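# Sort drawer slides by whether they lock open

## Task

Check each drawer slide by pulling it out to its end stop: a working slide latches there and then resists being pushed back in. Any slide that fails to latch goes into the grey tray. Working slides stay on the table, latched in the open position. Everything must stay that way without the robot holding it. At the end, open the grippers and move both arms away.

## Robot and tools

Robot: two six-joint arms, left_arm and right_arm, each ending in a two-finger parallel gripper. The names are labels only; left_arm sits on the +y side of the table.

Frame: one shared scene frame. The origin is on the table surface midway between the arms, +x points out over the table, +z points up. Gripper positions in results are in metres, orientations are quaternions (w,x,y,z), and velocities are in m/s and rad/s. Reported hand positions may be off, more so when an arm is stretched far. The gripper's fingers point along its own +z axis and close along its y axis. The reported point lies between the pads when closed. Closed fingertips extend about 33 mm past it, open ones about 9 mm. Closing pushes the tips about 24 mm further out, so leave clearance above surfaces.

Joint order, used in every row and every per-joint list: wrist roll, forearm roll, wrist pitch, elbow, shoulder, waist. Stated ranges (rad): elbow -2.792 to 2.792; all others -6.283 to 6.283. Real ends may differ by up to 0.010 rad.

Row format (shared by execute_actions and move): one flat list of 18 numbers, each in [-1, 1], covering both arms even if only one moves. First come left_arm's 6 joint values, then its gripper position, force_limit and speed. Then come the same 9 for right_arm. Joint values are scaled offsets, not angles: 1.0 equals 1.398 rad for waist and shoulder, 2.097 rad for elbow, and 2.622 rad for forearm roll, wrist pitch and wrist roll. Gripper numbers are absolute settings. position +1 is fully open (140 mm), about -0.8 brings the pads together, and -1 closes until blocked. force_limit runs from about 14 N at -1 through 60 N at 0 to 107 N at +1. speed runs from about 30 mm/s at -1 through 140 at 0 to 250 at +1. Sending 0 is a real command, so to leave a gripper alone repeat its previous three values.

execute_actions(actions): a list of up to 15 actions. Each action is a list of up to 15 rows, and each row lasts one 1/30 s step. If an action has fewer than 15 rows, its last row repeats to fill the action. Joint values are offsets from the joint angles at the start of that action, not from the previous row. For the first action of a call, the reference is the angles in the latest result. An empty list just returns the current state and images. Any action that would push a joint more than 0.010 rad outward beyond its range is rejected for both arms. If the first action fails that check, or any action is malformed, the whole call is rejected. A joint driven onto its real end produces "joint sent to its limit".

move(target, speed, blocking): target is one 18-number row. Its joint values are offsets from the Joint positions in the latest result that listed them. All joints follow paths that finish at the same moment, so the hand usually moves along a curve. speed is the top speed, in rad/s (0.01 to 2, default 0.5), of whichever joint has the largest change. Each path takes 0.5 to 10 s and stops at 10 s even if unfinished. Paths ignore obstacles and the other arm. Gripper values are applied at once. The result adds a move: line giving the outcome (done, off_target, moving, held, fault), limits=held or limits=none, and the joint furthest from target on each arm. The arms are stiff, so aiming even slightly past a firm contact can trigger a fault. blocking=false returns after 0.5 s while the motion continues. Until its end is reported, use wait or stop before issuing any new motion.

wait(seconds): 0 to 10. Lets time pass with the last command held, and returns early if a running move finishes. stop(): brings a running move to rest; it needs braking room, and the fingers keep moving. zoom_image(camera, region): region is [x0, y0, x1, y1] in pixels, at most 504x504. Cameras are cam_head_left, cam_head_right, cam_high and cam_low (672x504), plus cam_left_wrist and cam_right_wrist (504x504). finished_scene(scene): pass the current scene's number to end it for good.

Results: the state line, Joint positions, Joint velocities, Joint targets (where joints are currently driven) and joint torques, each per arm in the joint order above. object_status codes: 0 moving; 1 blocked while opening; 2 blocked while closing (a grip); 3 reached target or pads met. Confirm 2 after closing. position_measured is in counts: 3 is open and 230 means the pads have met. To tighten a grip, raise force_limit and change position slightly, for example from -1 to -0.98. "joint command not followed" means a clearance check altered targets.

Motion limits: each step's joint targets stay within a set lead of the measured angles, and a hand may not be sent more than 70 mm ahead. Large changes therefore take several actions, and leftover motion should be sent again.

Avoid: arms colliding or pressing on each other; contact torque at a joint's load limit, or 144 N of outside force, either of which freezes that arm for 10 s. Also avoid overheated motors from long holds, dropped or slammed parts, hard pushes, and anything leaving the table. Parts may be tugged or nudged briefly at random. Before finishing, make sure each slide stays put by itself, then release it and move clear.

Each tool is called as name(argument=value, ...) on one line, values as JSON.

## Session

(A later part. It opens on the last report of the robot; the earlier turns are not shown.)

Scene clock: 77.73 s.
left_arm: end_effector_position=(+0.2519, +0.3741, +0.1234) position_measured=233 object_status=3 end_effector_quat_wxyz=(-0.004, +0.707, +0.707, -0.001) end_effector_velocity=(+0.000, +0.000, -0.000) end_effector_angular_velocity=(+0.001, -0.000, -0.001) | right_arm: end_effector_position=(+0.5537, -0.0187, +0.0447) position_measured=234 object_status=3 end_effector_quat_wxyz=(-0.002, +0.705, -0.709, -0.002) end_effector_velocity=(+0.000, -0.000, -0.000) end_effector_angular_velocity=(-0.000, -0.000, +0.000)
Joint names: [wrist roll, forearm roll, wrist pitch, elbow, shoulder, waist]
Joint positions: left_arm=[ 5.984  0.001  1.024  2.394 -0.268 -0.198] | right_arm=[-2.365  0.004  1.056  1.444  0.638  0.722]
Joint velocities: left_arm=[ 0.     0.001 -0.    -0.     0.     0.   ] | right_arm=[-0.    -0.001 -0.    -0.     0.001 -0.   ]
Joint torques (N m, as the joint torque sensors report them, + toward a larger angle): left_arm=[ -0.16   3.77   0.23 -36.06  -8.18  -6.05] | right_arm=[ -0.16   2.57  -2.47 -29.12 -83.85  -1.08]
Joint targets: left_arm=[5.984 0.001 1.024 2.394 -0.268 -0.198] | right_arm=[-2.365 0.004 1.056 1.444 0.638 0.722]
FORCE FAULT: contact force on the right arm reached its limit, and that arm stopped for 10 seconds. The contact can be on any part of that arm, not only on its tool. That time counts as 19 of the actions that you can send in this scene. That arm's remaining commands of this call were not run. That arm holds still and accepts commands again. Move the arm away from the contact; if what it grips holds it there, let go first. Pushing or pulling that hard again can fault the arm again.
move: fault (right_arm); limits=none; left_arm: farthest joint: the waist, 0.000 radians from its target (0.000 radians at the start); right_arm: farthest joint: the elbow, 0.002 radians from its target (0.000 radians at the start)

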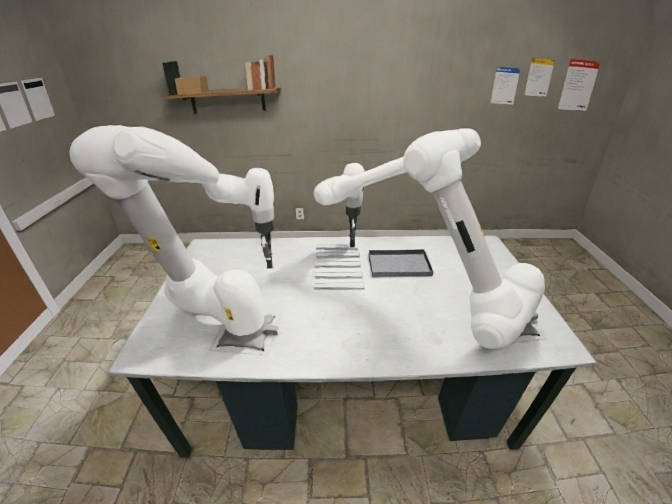

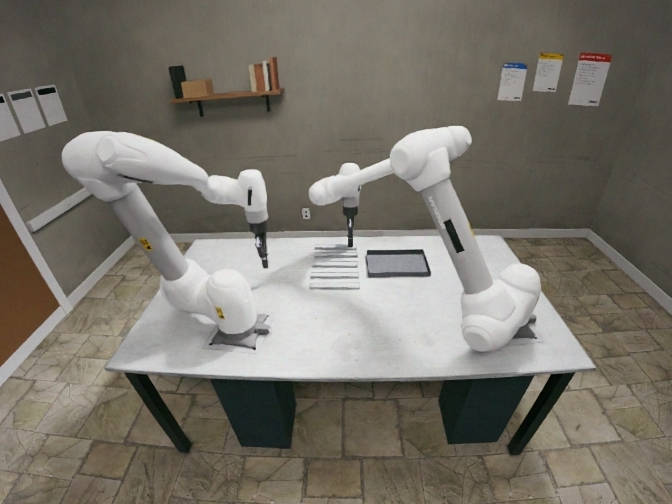

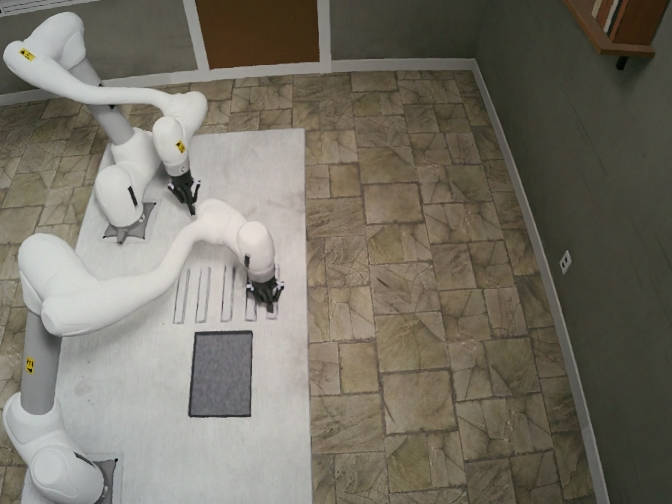

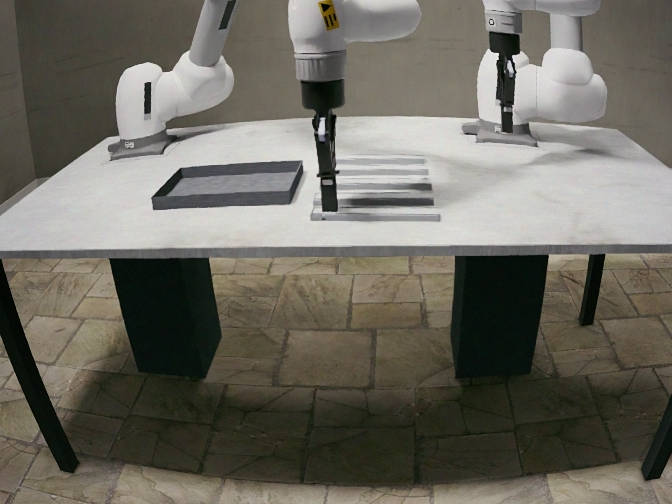

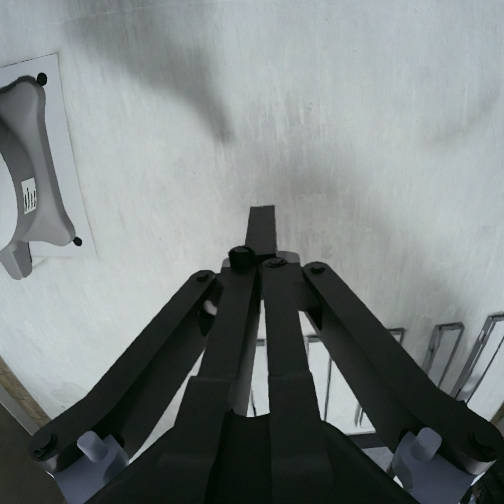

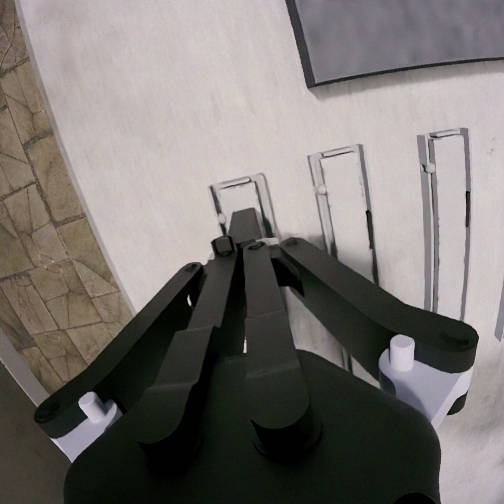

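move(target=[0,0,0,0,0,0,-1,0,0,0,0,0.004,-0.0025,-0.004,0,-1,0.3,-0.5], speed=0.05)

move(target=[0,0,0,0,0,0,-1,0,0,0,0,0,0,0,0,0.05,0,0])

move(target=[0,0,0,0,0,0,-1,0,0,0,0,-0.0062,0.004,0.0062,0,0.05,0,0], speed=0.05)

Scene clock: 92.83 s.
left_arm: end_effector_position=(+0.2519, +0.3741, +0.1234) position_measured=233 object_status=3 end_effector_quat_wxyz=(-0.004, +0.707, +0.707, -0.001) end_effector_velocity=(+0.000, -0.000, +0.000) end_effector_angular_velocity=(-0.001, +0.000, +0.001) | right_arm: end_effector_position=(+0.5539, -0.0185, +0.0521) position_measured=234 object_status=3 end_effector_quat_wxyz=(-0.002, +0.705, -0.709, -0.002) end_effector_velocity=(+0.000, +0.000, +0.001) end_effector_angular_velocity=(+0.001, -0.001, +0.001)
Joint names: [wrist roll, forearm roll, wrist pitch, elbow, shoulder, waist]
Joint positions: left_arm=[ 5.984  0.001  1.024  2.394 -0.268 -0.198] | right_arm=[-2.365  0.004  1.067  1.439  0.632  0.722]
Joint velocities: left_arm=[-0.    -0.001  0.    -0.001  0.     0.   ] | right_arm=[-0.    -0.     0.    -0.001 -0.     0.   ]
Joint torques (N m, as the joint torque sensors report them, + toward a larger angle): left_arm=[ -0.13   3.74   0.27 -36.73  -8.31  -5.  ] | right_arm=[  -0.15    3.84   -0.4   -37.69 -105.16    3.03]
Joint targets: left_arm=[5.984 0.001 1.024 2.394 -0.268 -0.198] | right_arm=[-2.365 0.004 1.067 1.439 0.632 0.722]
move: done; limits=none; left_arm: farthest joint: the waist, 0.000 radians from its target (0.000 radians at the start); right_arm: farthest joint: the waist, 0.000 radians from its target (0.000 radians at the start)

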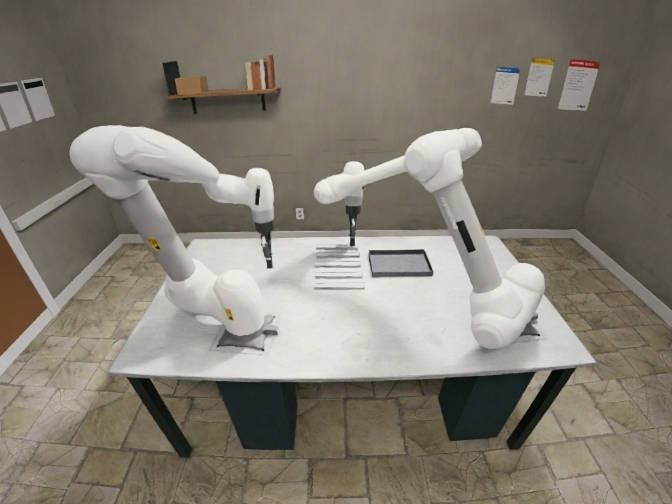

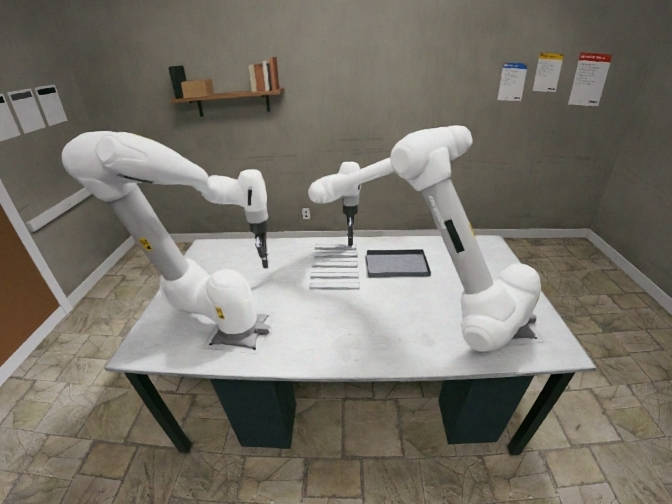

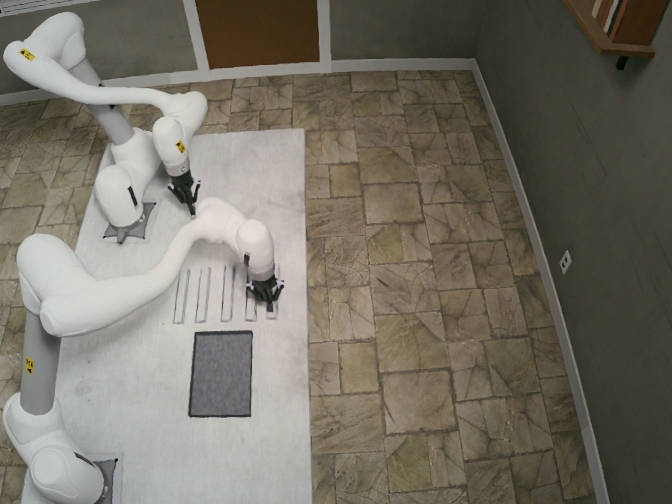

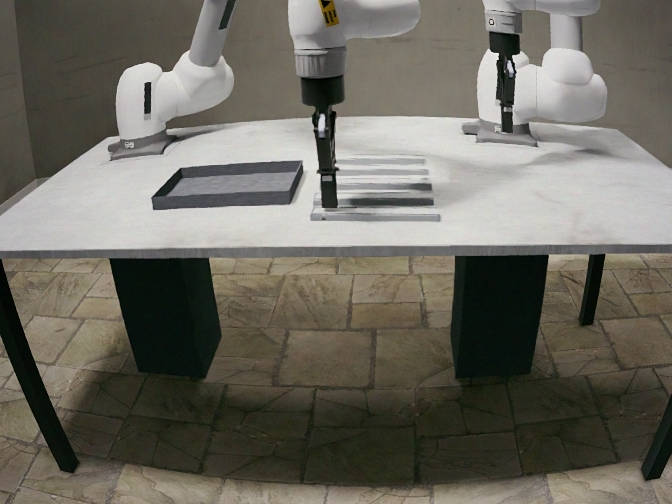

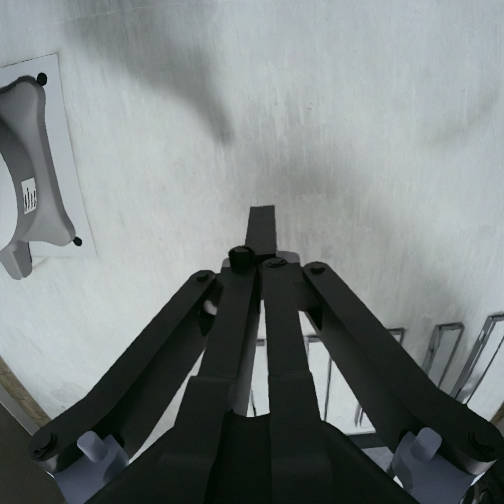

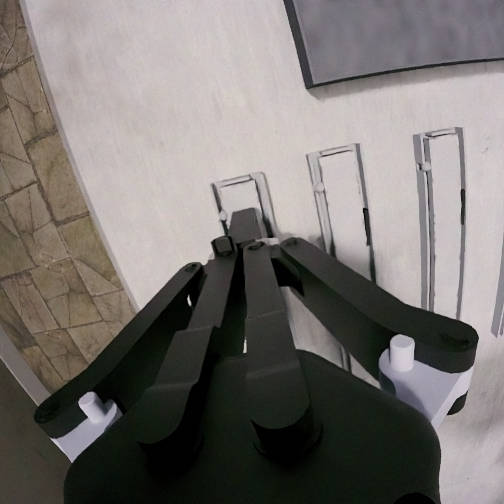

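Scene clock: 93.57 s.
left_arm: end_effector_position=(+0.2519, +0.3741, +0.1234) position_measured=233 object_status=3 end_effector_quat_wxyz=(-0.004, +0.707, +0.707, -0.001) end_effector_velocity=(+0.000, +0.001, -0.000) end_effector_angular_velocity=(+0.000, -0.001, +0.001) | right_arm: end_effector_position=(+0.5539, -0.0185, +0.0521) position_measured=123 object_status=3 end_effector_quat_wxyz=(-0.002, +0.705, -0.709, -0.002) end_effector_velocity=(-0.000, -0.000, +0.000) end_effector_angular_velocity=(+0.000, +0.000, +0.000)
Joint names: [wrist roll, forearm roll, wrist pitch, elbow, shoulder, waist]
Joint positions: left_arm=[ 5.984  0.001  1.024  2.394 -0.268 -0.198] | right_arm=[-2.365  0.004  1.067  1.439  0.632  0.722]
Joint velocities: left_arm=[ 0.     0.001 -0.002  0.     0.     0.002] | right_arm=[-0.     0.     0.     0.001 -0.001  0.   ]
Joint torques (N m, as the joint torque sensors report them, + toward a larger angle): left_arm=[ -0.09   3.73   0.03 -36.09  -8.02  -5.03] | right_arm=[  -0.18    3.83   -0.18  -37.62 -104.64    2.67]
Joint targets: left_arm=[5.984 0.001 1.024 2.394 -0.268 -0.198] | right_arm=[-2.365 0.004 1.067 1.439 0.632 0.722]
move: done; limits=none; left_arm: farthest joint: the waist, 0.000 radians from its target (0.000 radians at the start); right_arm: farthest joint: the waist, 0.000 radians from its target (0.000 radians at the start)

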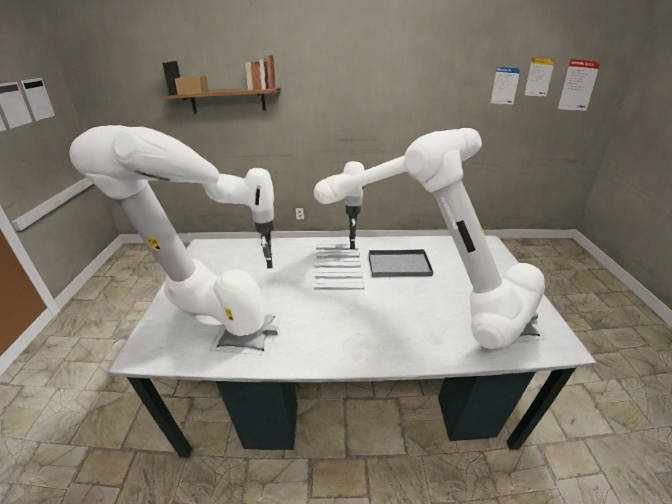

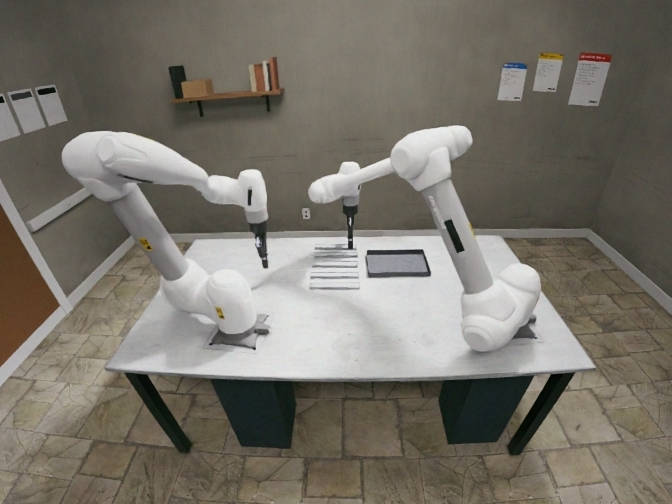

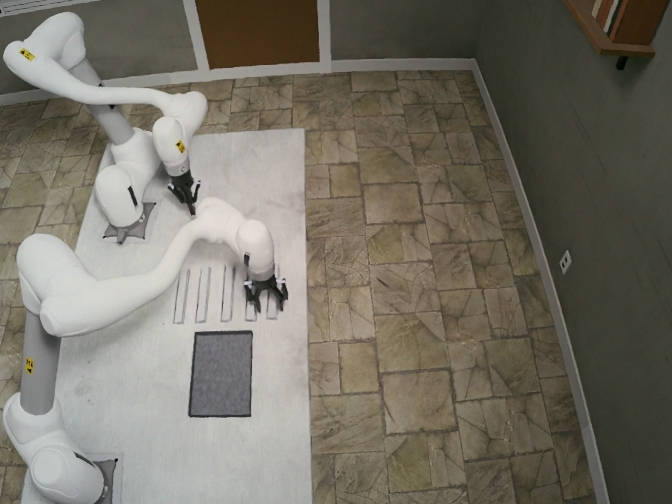

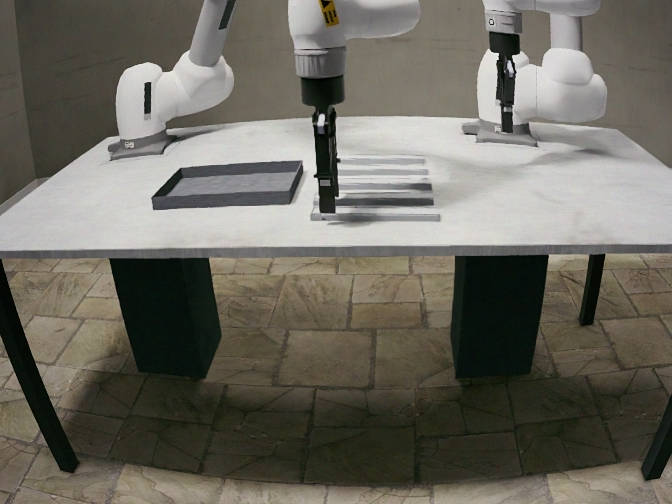

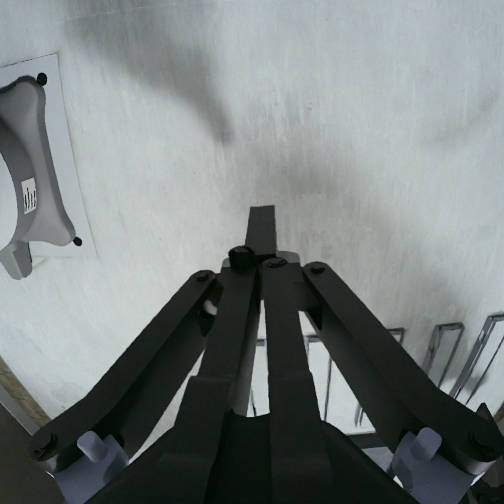

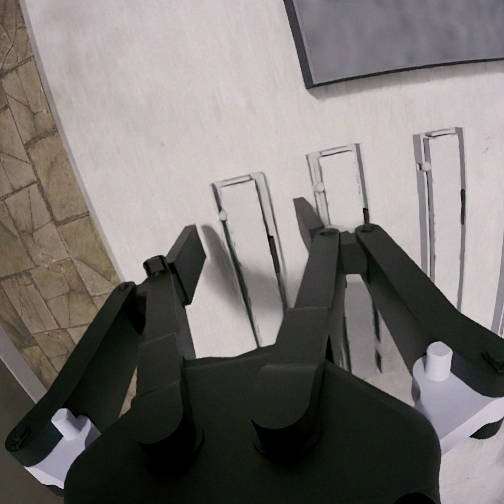

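Scene clock: 94.30 s.
left_arm: end_effector_position=(+0.2519, +0.3741, +0.1234) position_measured=233 object_status=3 end_effector_quat_wxyz=(-0.004, +0.707, +0.707, -0.001) end_effector_velocity=(+0.000, -0.000, -0.000) end_effector_angular_velocity=(-0.001, +0.000, +0.001) | right_arm: end_effector_position=(+0.5535, -0.0189, +0.0406) position_measured=123 object_status=3 end_effector_quat_wxyz=(-0.001, +0.705, -0.709, -0.002) end_effector_velocity=(-0.000, +0.001, +0.001) end_effector_angular_velocity=(+0.000, -0.001, +0.001)
Joint names: [wrist roll, forearm roll, wrist pitch, elbow, shoulder, waist]
Joint positions: left_arm=[ 5.984  0.001  1.024  2.394 -0.268 -0.198] | right_arm=[-2.365  0.004  1.051  1.447  0.641  0.722]
Joint velocities: left_arm=[-0.    -0.001 -0.001 -0.     0.001 -0.   ] | right_arm=[ 0.    -0.    -0.    -0.    -0.     0.001]
Joint torques (N m, as the joint torque sensors report them, + toward a larger angle): left_arm=[ -0.08   3.68   0.29 -35.87  -8.37  -6.04] | right_arm=[  -0.05    3.72   -0.23  -37.64 -105.85    2.03]
Joint targets: left_arm=[5.984 0.001 1.024 2.394 -0.268 -0.198] | right_arm=[-2.365 0.004 1.051 1.447 0.641 0.722]
move: done; limits=none; left_arm: farthest joint: the waist, 0.000 radians from its target (0.000 radians at the start); right_arm: farthest joint: the waist, 0.000 radians from its target (0.000 radians at the start)

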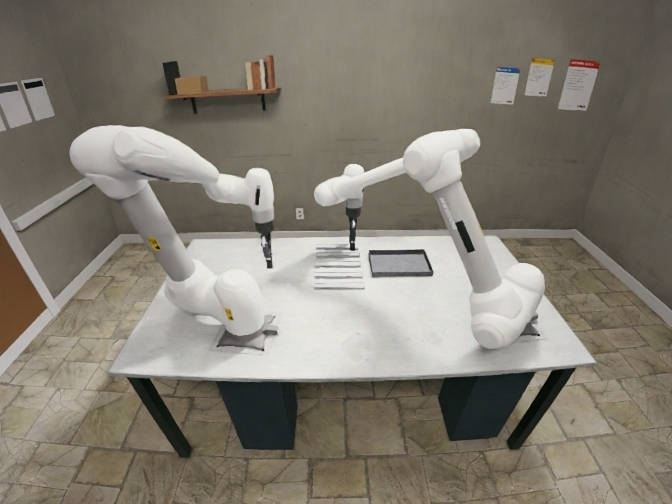

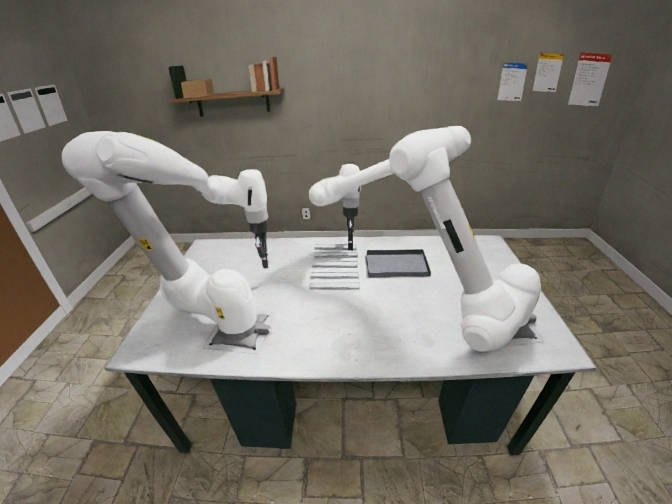

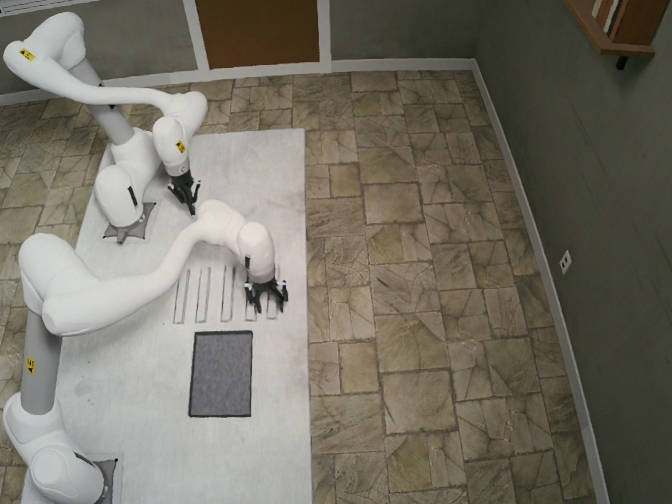

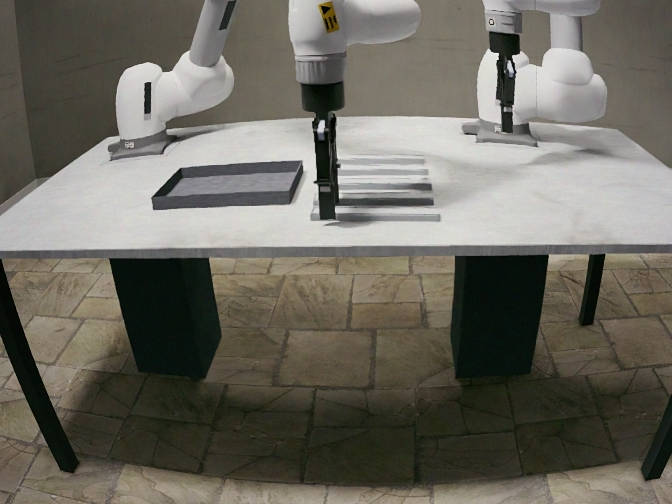

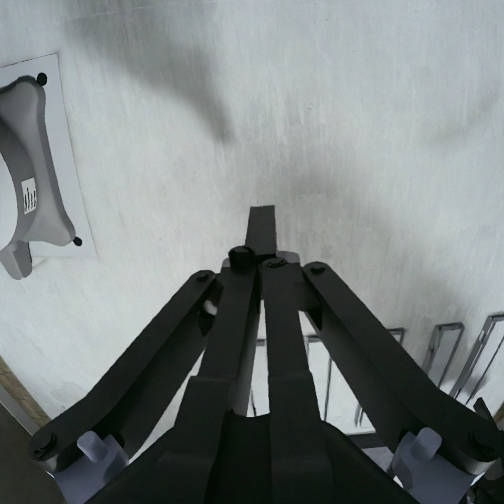

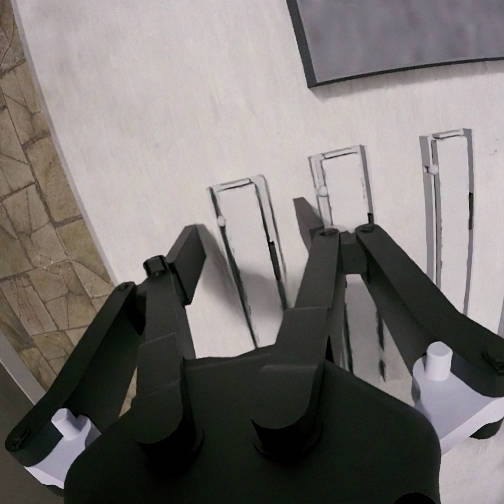

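move(target=[0,0,0,0,0,0,-1,0,0,0,0,0,0,0,0,-0.5,0.3,-0.7])

Scene clock: 102.13 s.
left_arm: end_effector_position=(+0.2519, +0.3741, +0.1234) position_measured=233 object_status=3 end_effector_quat_wxyz=(-0.004, +0.707, +0.707, -0.001) end_effector_velocity=(-0.000, -0.000, -0.000) end_effector_angular_velocity=(-0.001, +0.001, +0.002) | right_arm: end_effector_position=(+0.5535, -0.0189, +0.0405) position_measured=176 object_status=0 end_effector_quat_wxyz=(-0.001, +0.705, -0.709, -0.002) end_effector_velocity=(+0.000, -0.000, -0.001) end_effector_angular_velocity=(-0.000, +0.000, -0.001)
Joint names: [wrist roll, forearm roll, wrist pitch, elbow, shoulder, waist]
Joint positions: left_arm=[ 5.984  0.001  1.024  2.394 -0.268 -0.198] | right_arm=[-2.365  0.004  1.051  1.447  0.641  0.722]
Joint velocities: left_arm=[ 0.    -0.002 -0.     0.     0.001  0.001] | right_arm=[ 0.001  0.    -0.    -0.     0.001 -0.   ]
Joint torques (N m, as the joint torque sensors report them, + toward a larger angle): left_arm=[  0.01   3.84   0.16 -36.79  -7.97  -5.55] | right_arm=[ -0.48   4.42  -0.62 -24.34 -81.39   5.39]
Joint targets: left_arm=[5.984 0.001 1.024 2.394 -0.268 -0.198] | right_arm=[-2.365 0.004 1.051 1.447 0.641 0.722]
move: done; limits=none; left_arm: farthest joint: the waist, 0.000 radians from its target (0.000 radians at the start); right_arm: farthest joint: the waist, 0.000 radians from its target (0.000 radians at the start)

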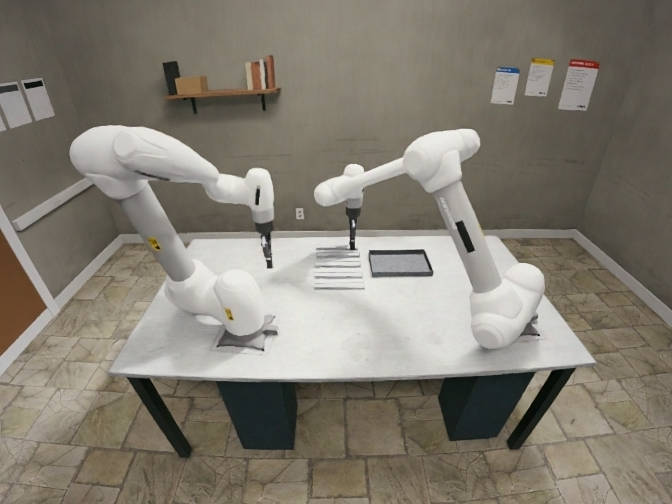

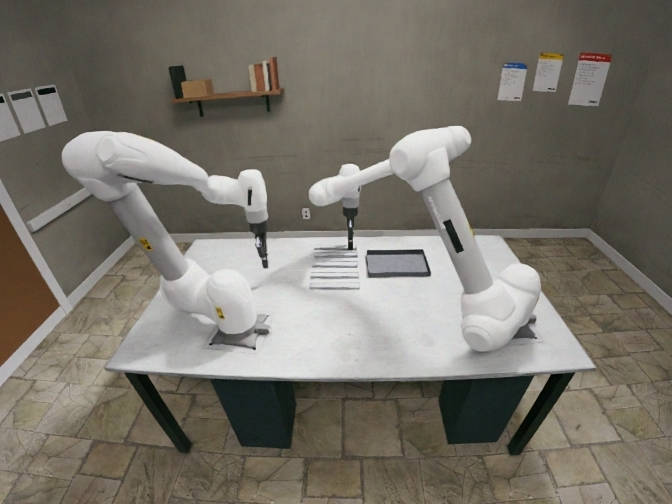

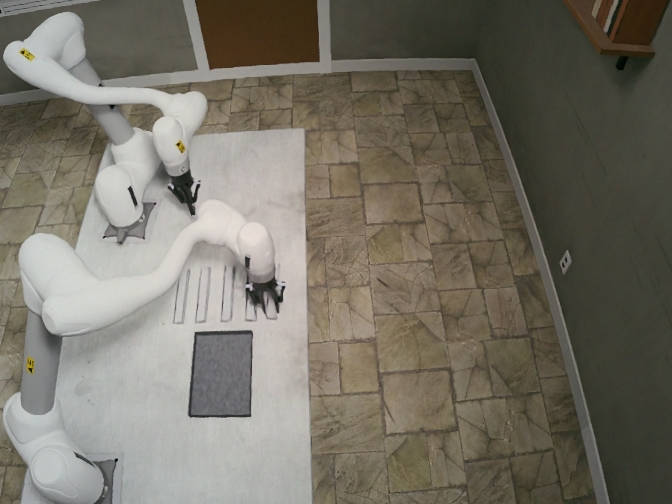

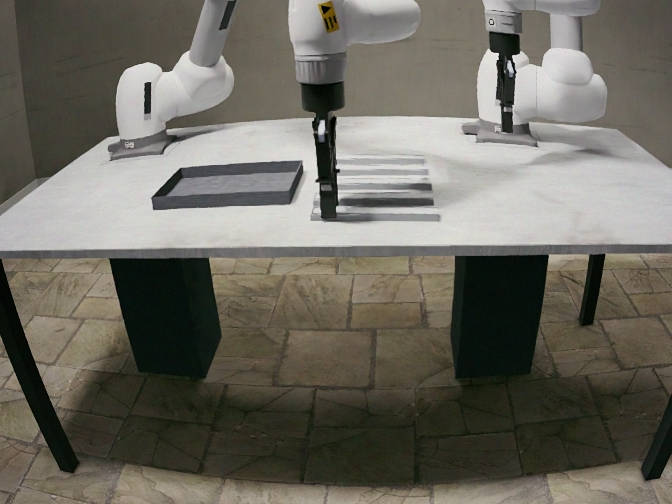

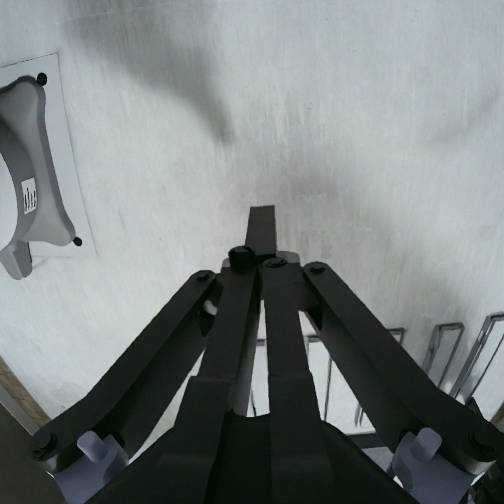

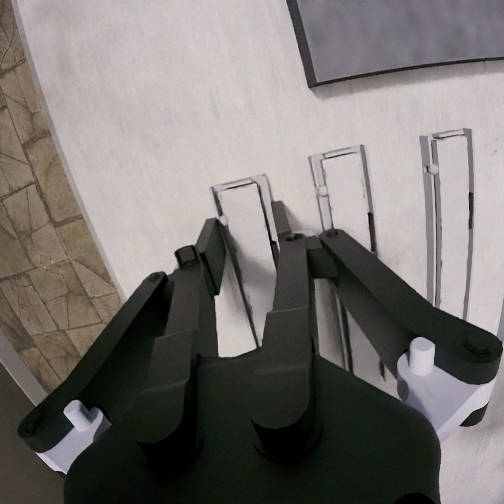

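move(target=[0,0,0,0,0,0,-1,0,0,0,0,0.0012,-0.0007,-0.0011,0,-1,0.3,-0.7], speed=0.02)

Scene clock: 111.10 s.
left_arm: end_effector_position=(+0.2519, +0.3741, +0.1234) position_measured=233 object_status=3 end_effector_quat_wxyz=(-0.004, +0.707, +0.707, -0.001) end_effector_velocity=(-0.001, +0.000, -0.000) end_effector_angular_velocity=(+0.000, +0.002, -0.000) | right_arm: end_effector_position=(+0.5535, -0.0189, +0.0426) position_measured=176 object_status=2 end_effector_quat_wxyz=(-0.001, +0.705, -0.709, -0.002) end_effector_velocity=(+0.001, -0.000, +0.000) end_effector_angular_velocity=(+0.000, +0.000, -0.001)
Joint names: [wrist roll, forearm roll, wrist pitch, elbow, shoulder, waist]
Joint positions: left_arm=[ 5.984  0.001  1.024  2.394 -0.268 -0.198] | right_arm=[-2.365  0.004  1.054  1.446  0.639  0.722]
Joint velocities: left_arm=[ 0.    -0.     0.001  0.001  0.    -0.   ] | right_arm=[ 0.     0.     0.    -0.    -0.    -0.001]
Joint torques (N m, as the joint torque sensors report them, + toward a larger angle): left_arm=[ -0.07   3.78   0.14 -36.22  -8.17  -4.68] | right_arm=[  -0.21    3.74   -0.37  -38.6  -107.28    2.94]
Joint targets: left_arm=[5.984 0.001 1.024 2.394 -0.268 -0.198] | right_arm=[-2.365 0.004 1.054 1.446 0.639 0.722]
move: done; limits=none; left_arm: farthest joint: the waist, 0.000 radians from its target (0.000 radians at the start); right_arm: farthest joint: the waist, 0.000 radians from its target (0.000 radians at the start)

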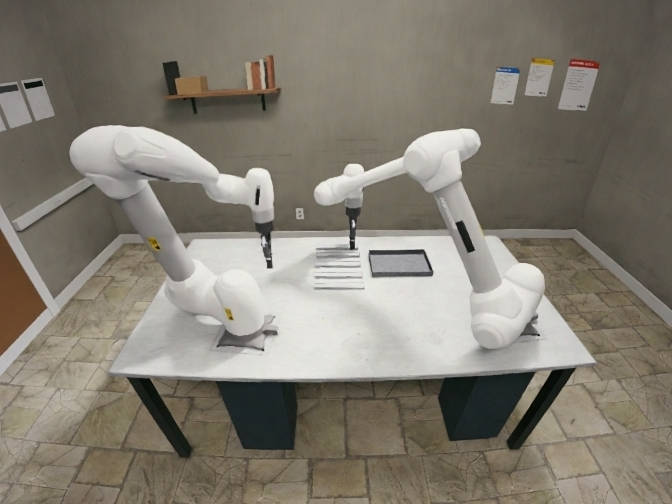

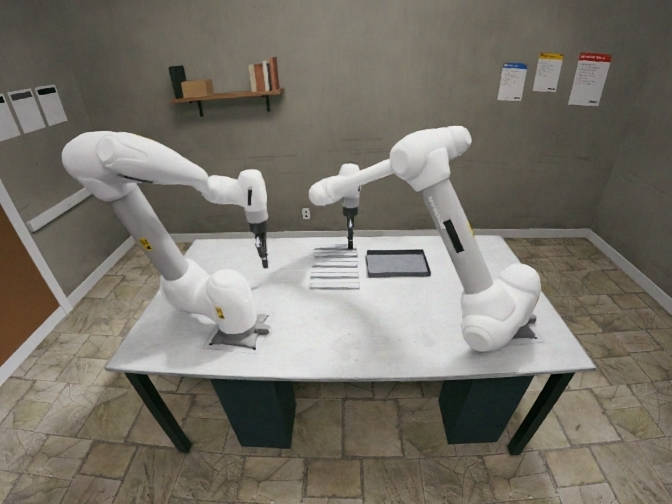

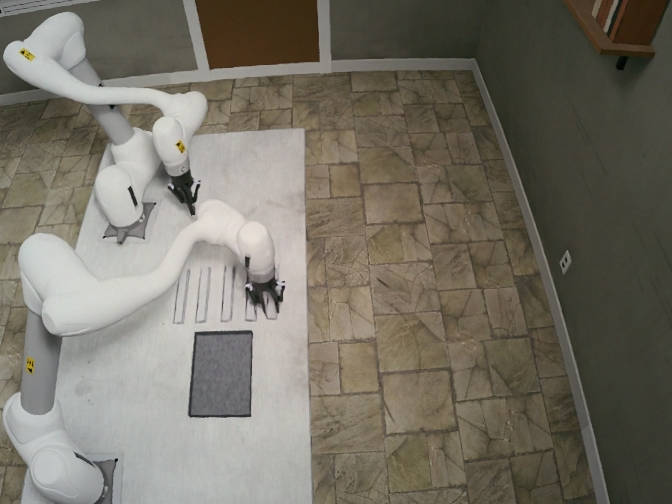

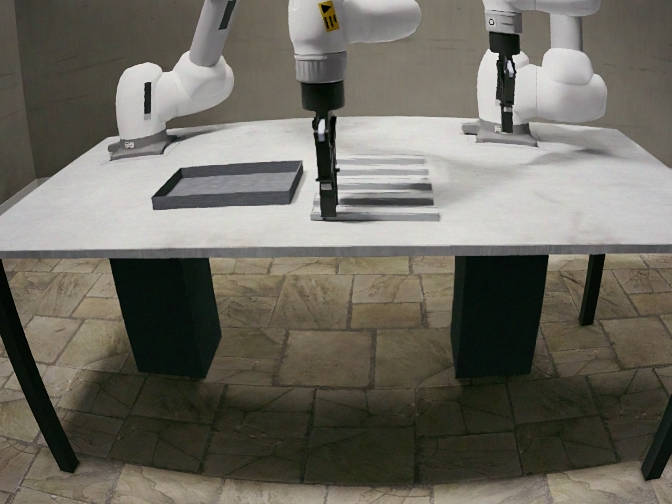

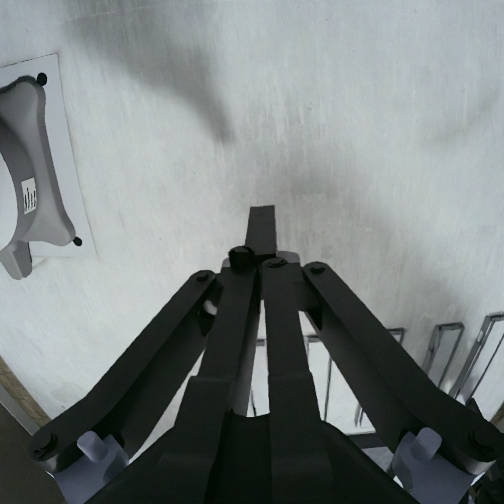

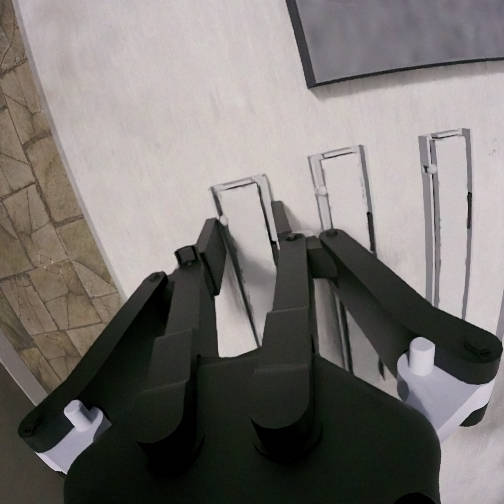

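move(target=[-0.0717,0,-0.0294,-0.263,0.4435,-0.133,-1,0,0,0,0,0,0,0,0,-1,0.3,-0.7], speed=0.3)

Scene clock: 137.60 s.
left_arm: end_effector_position=(+0.5543, +0.1514, +0.0758) position_measured=233 object_status=3 end_effector_quat_wxyz=(+0.000, +0.706, +0.708, +0.001) end_effector_velocity=(-0.001, -0.000, -0.001) end_effector_angular_velocity=(+0.002, +0.002, -0.001) | right_arm: end_effector_position=(+0.5535, -0.0189, +0.0426) position_measured=176 object_status=2 end_effector_quat_wxyz=(-0.001, +0.705, -0.709, -0.002) end_effector_velocity=(+0.000, +0.000, +0.001) end_effector_angular_velocity=(+0.001, -0.001, -0.001)
Joint names: [wrist roll, forearm roll, wrist pitch, elbow, shoulder, waist]
Joint positions: left_arm=[ 5.796  0.001  0.947  1.842  0.352 -0.383] | right_arm=[-2.365  0.004  1.054  1.446  0.639  0.722]
Joint velocities: left_arm=[-0.     0.     0.002  0.     0.001 -0.001] | right_arm=[ 0.001  0.     0.    -0.    -0.001  0.   ]
Joint torques (N m, as the joint torque sensors report them, + toward a larger angle): left_arm=[ -0.14   3.51   0.19 -34.91 -68.98  -7.31] | right_arm=[  -0.09    3.87   -0.36  -38.92 -107.66    3.31]
Joint targets: left_arm=[5.796 0.001 0.947 1.842 0.352 -0.383] | right_arm=[-2.365 0.004 1.054 1.446 0.639 0.722]
move: done; limits=none; left_arm: farthest joint: the waist, 0.000 radians from its target (0.186 radians at the start); right_arm: farthest joint: the waist, 0.000 radians from its target (0.000 radians at the start)

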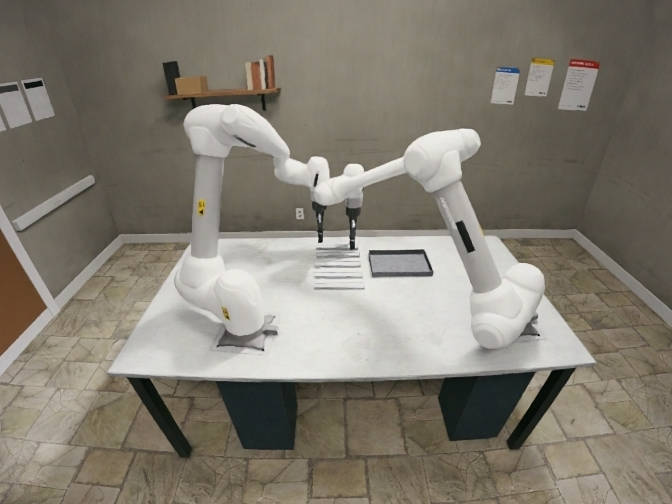

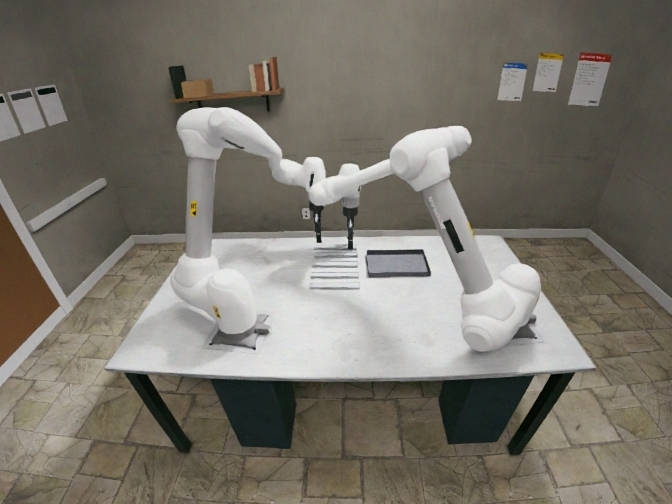

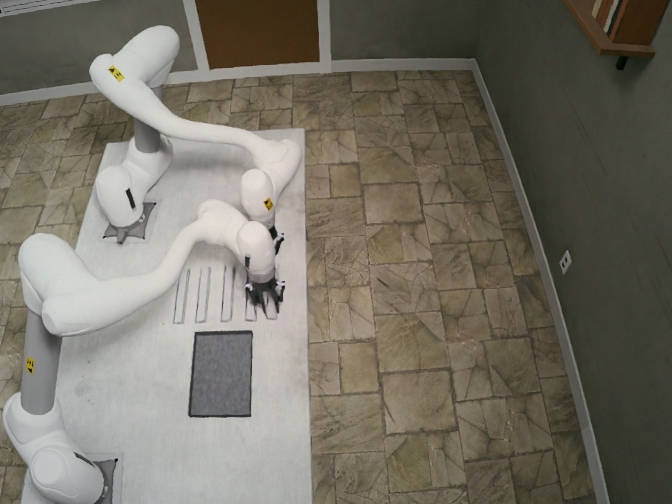

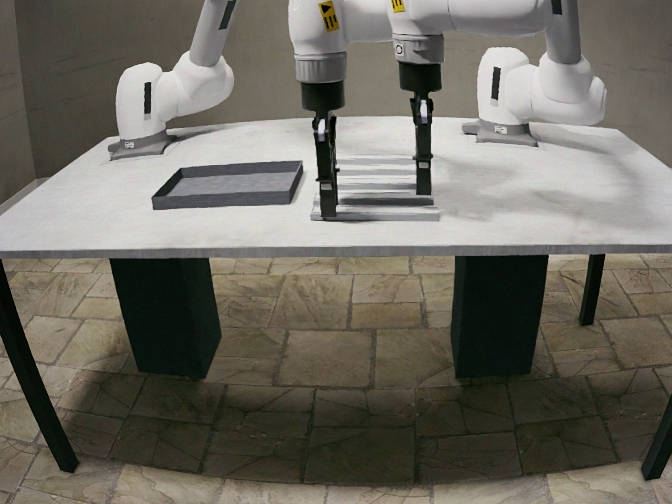

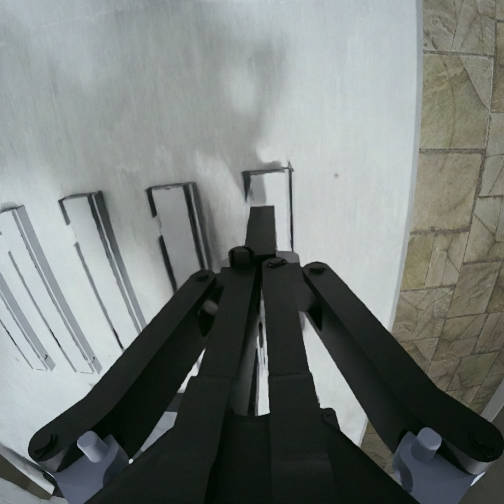

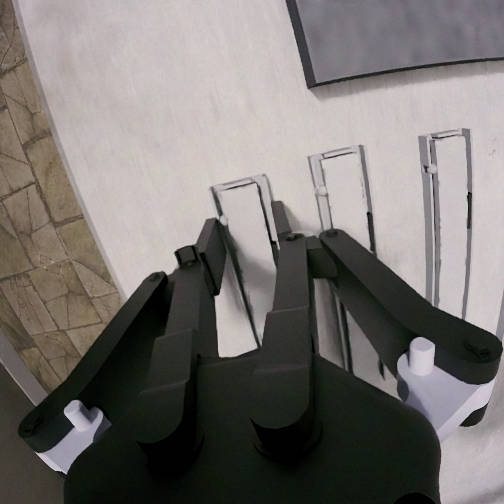

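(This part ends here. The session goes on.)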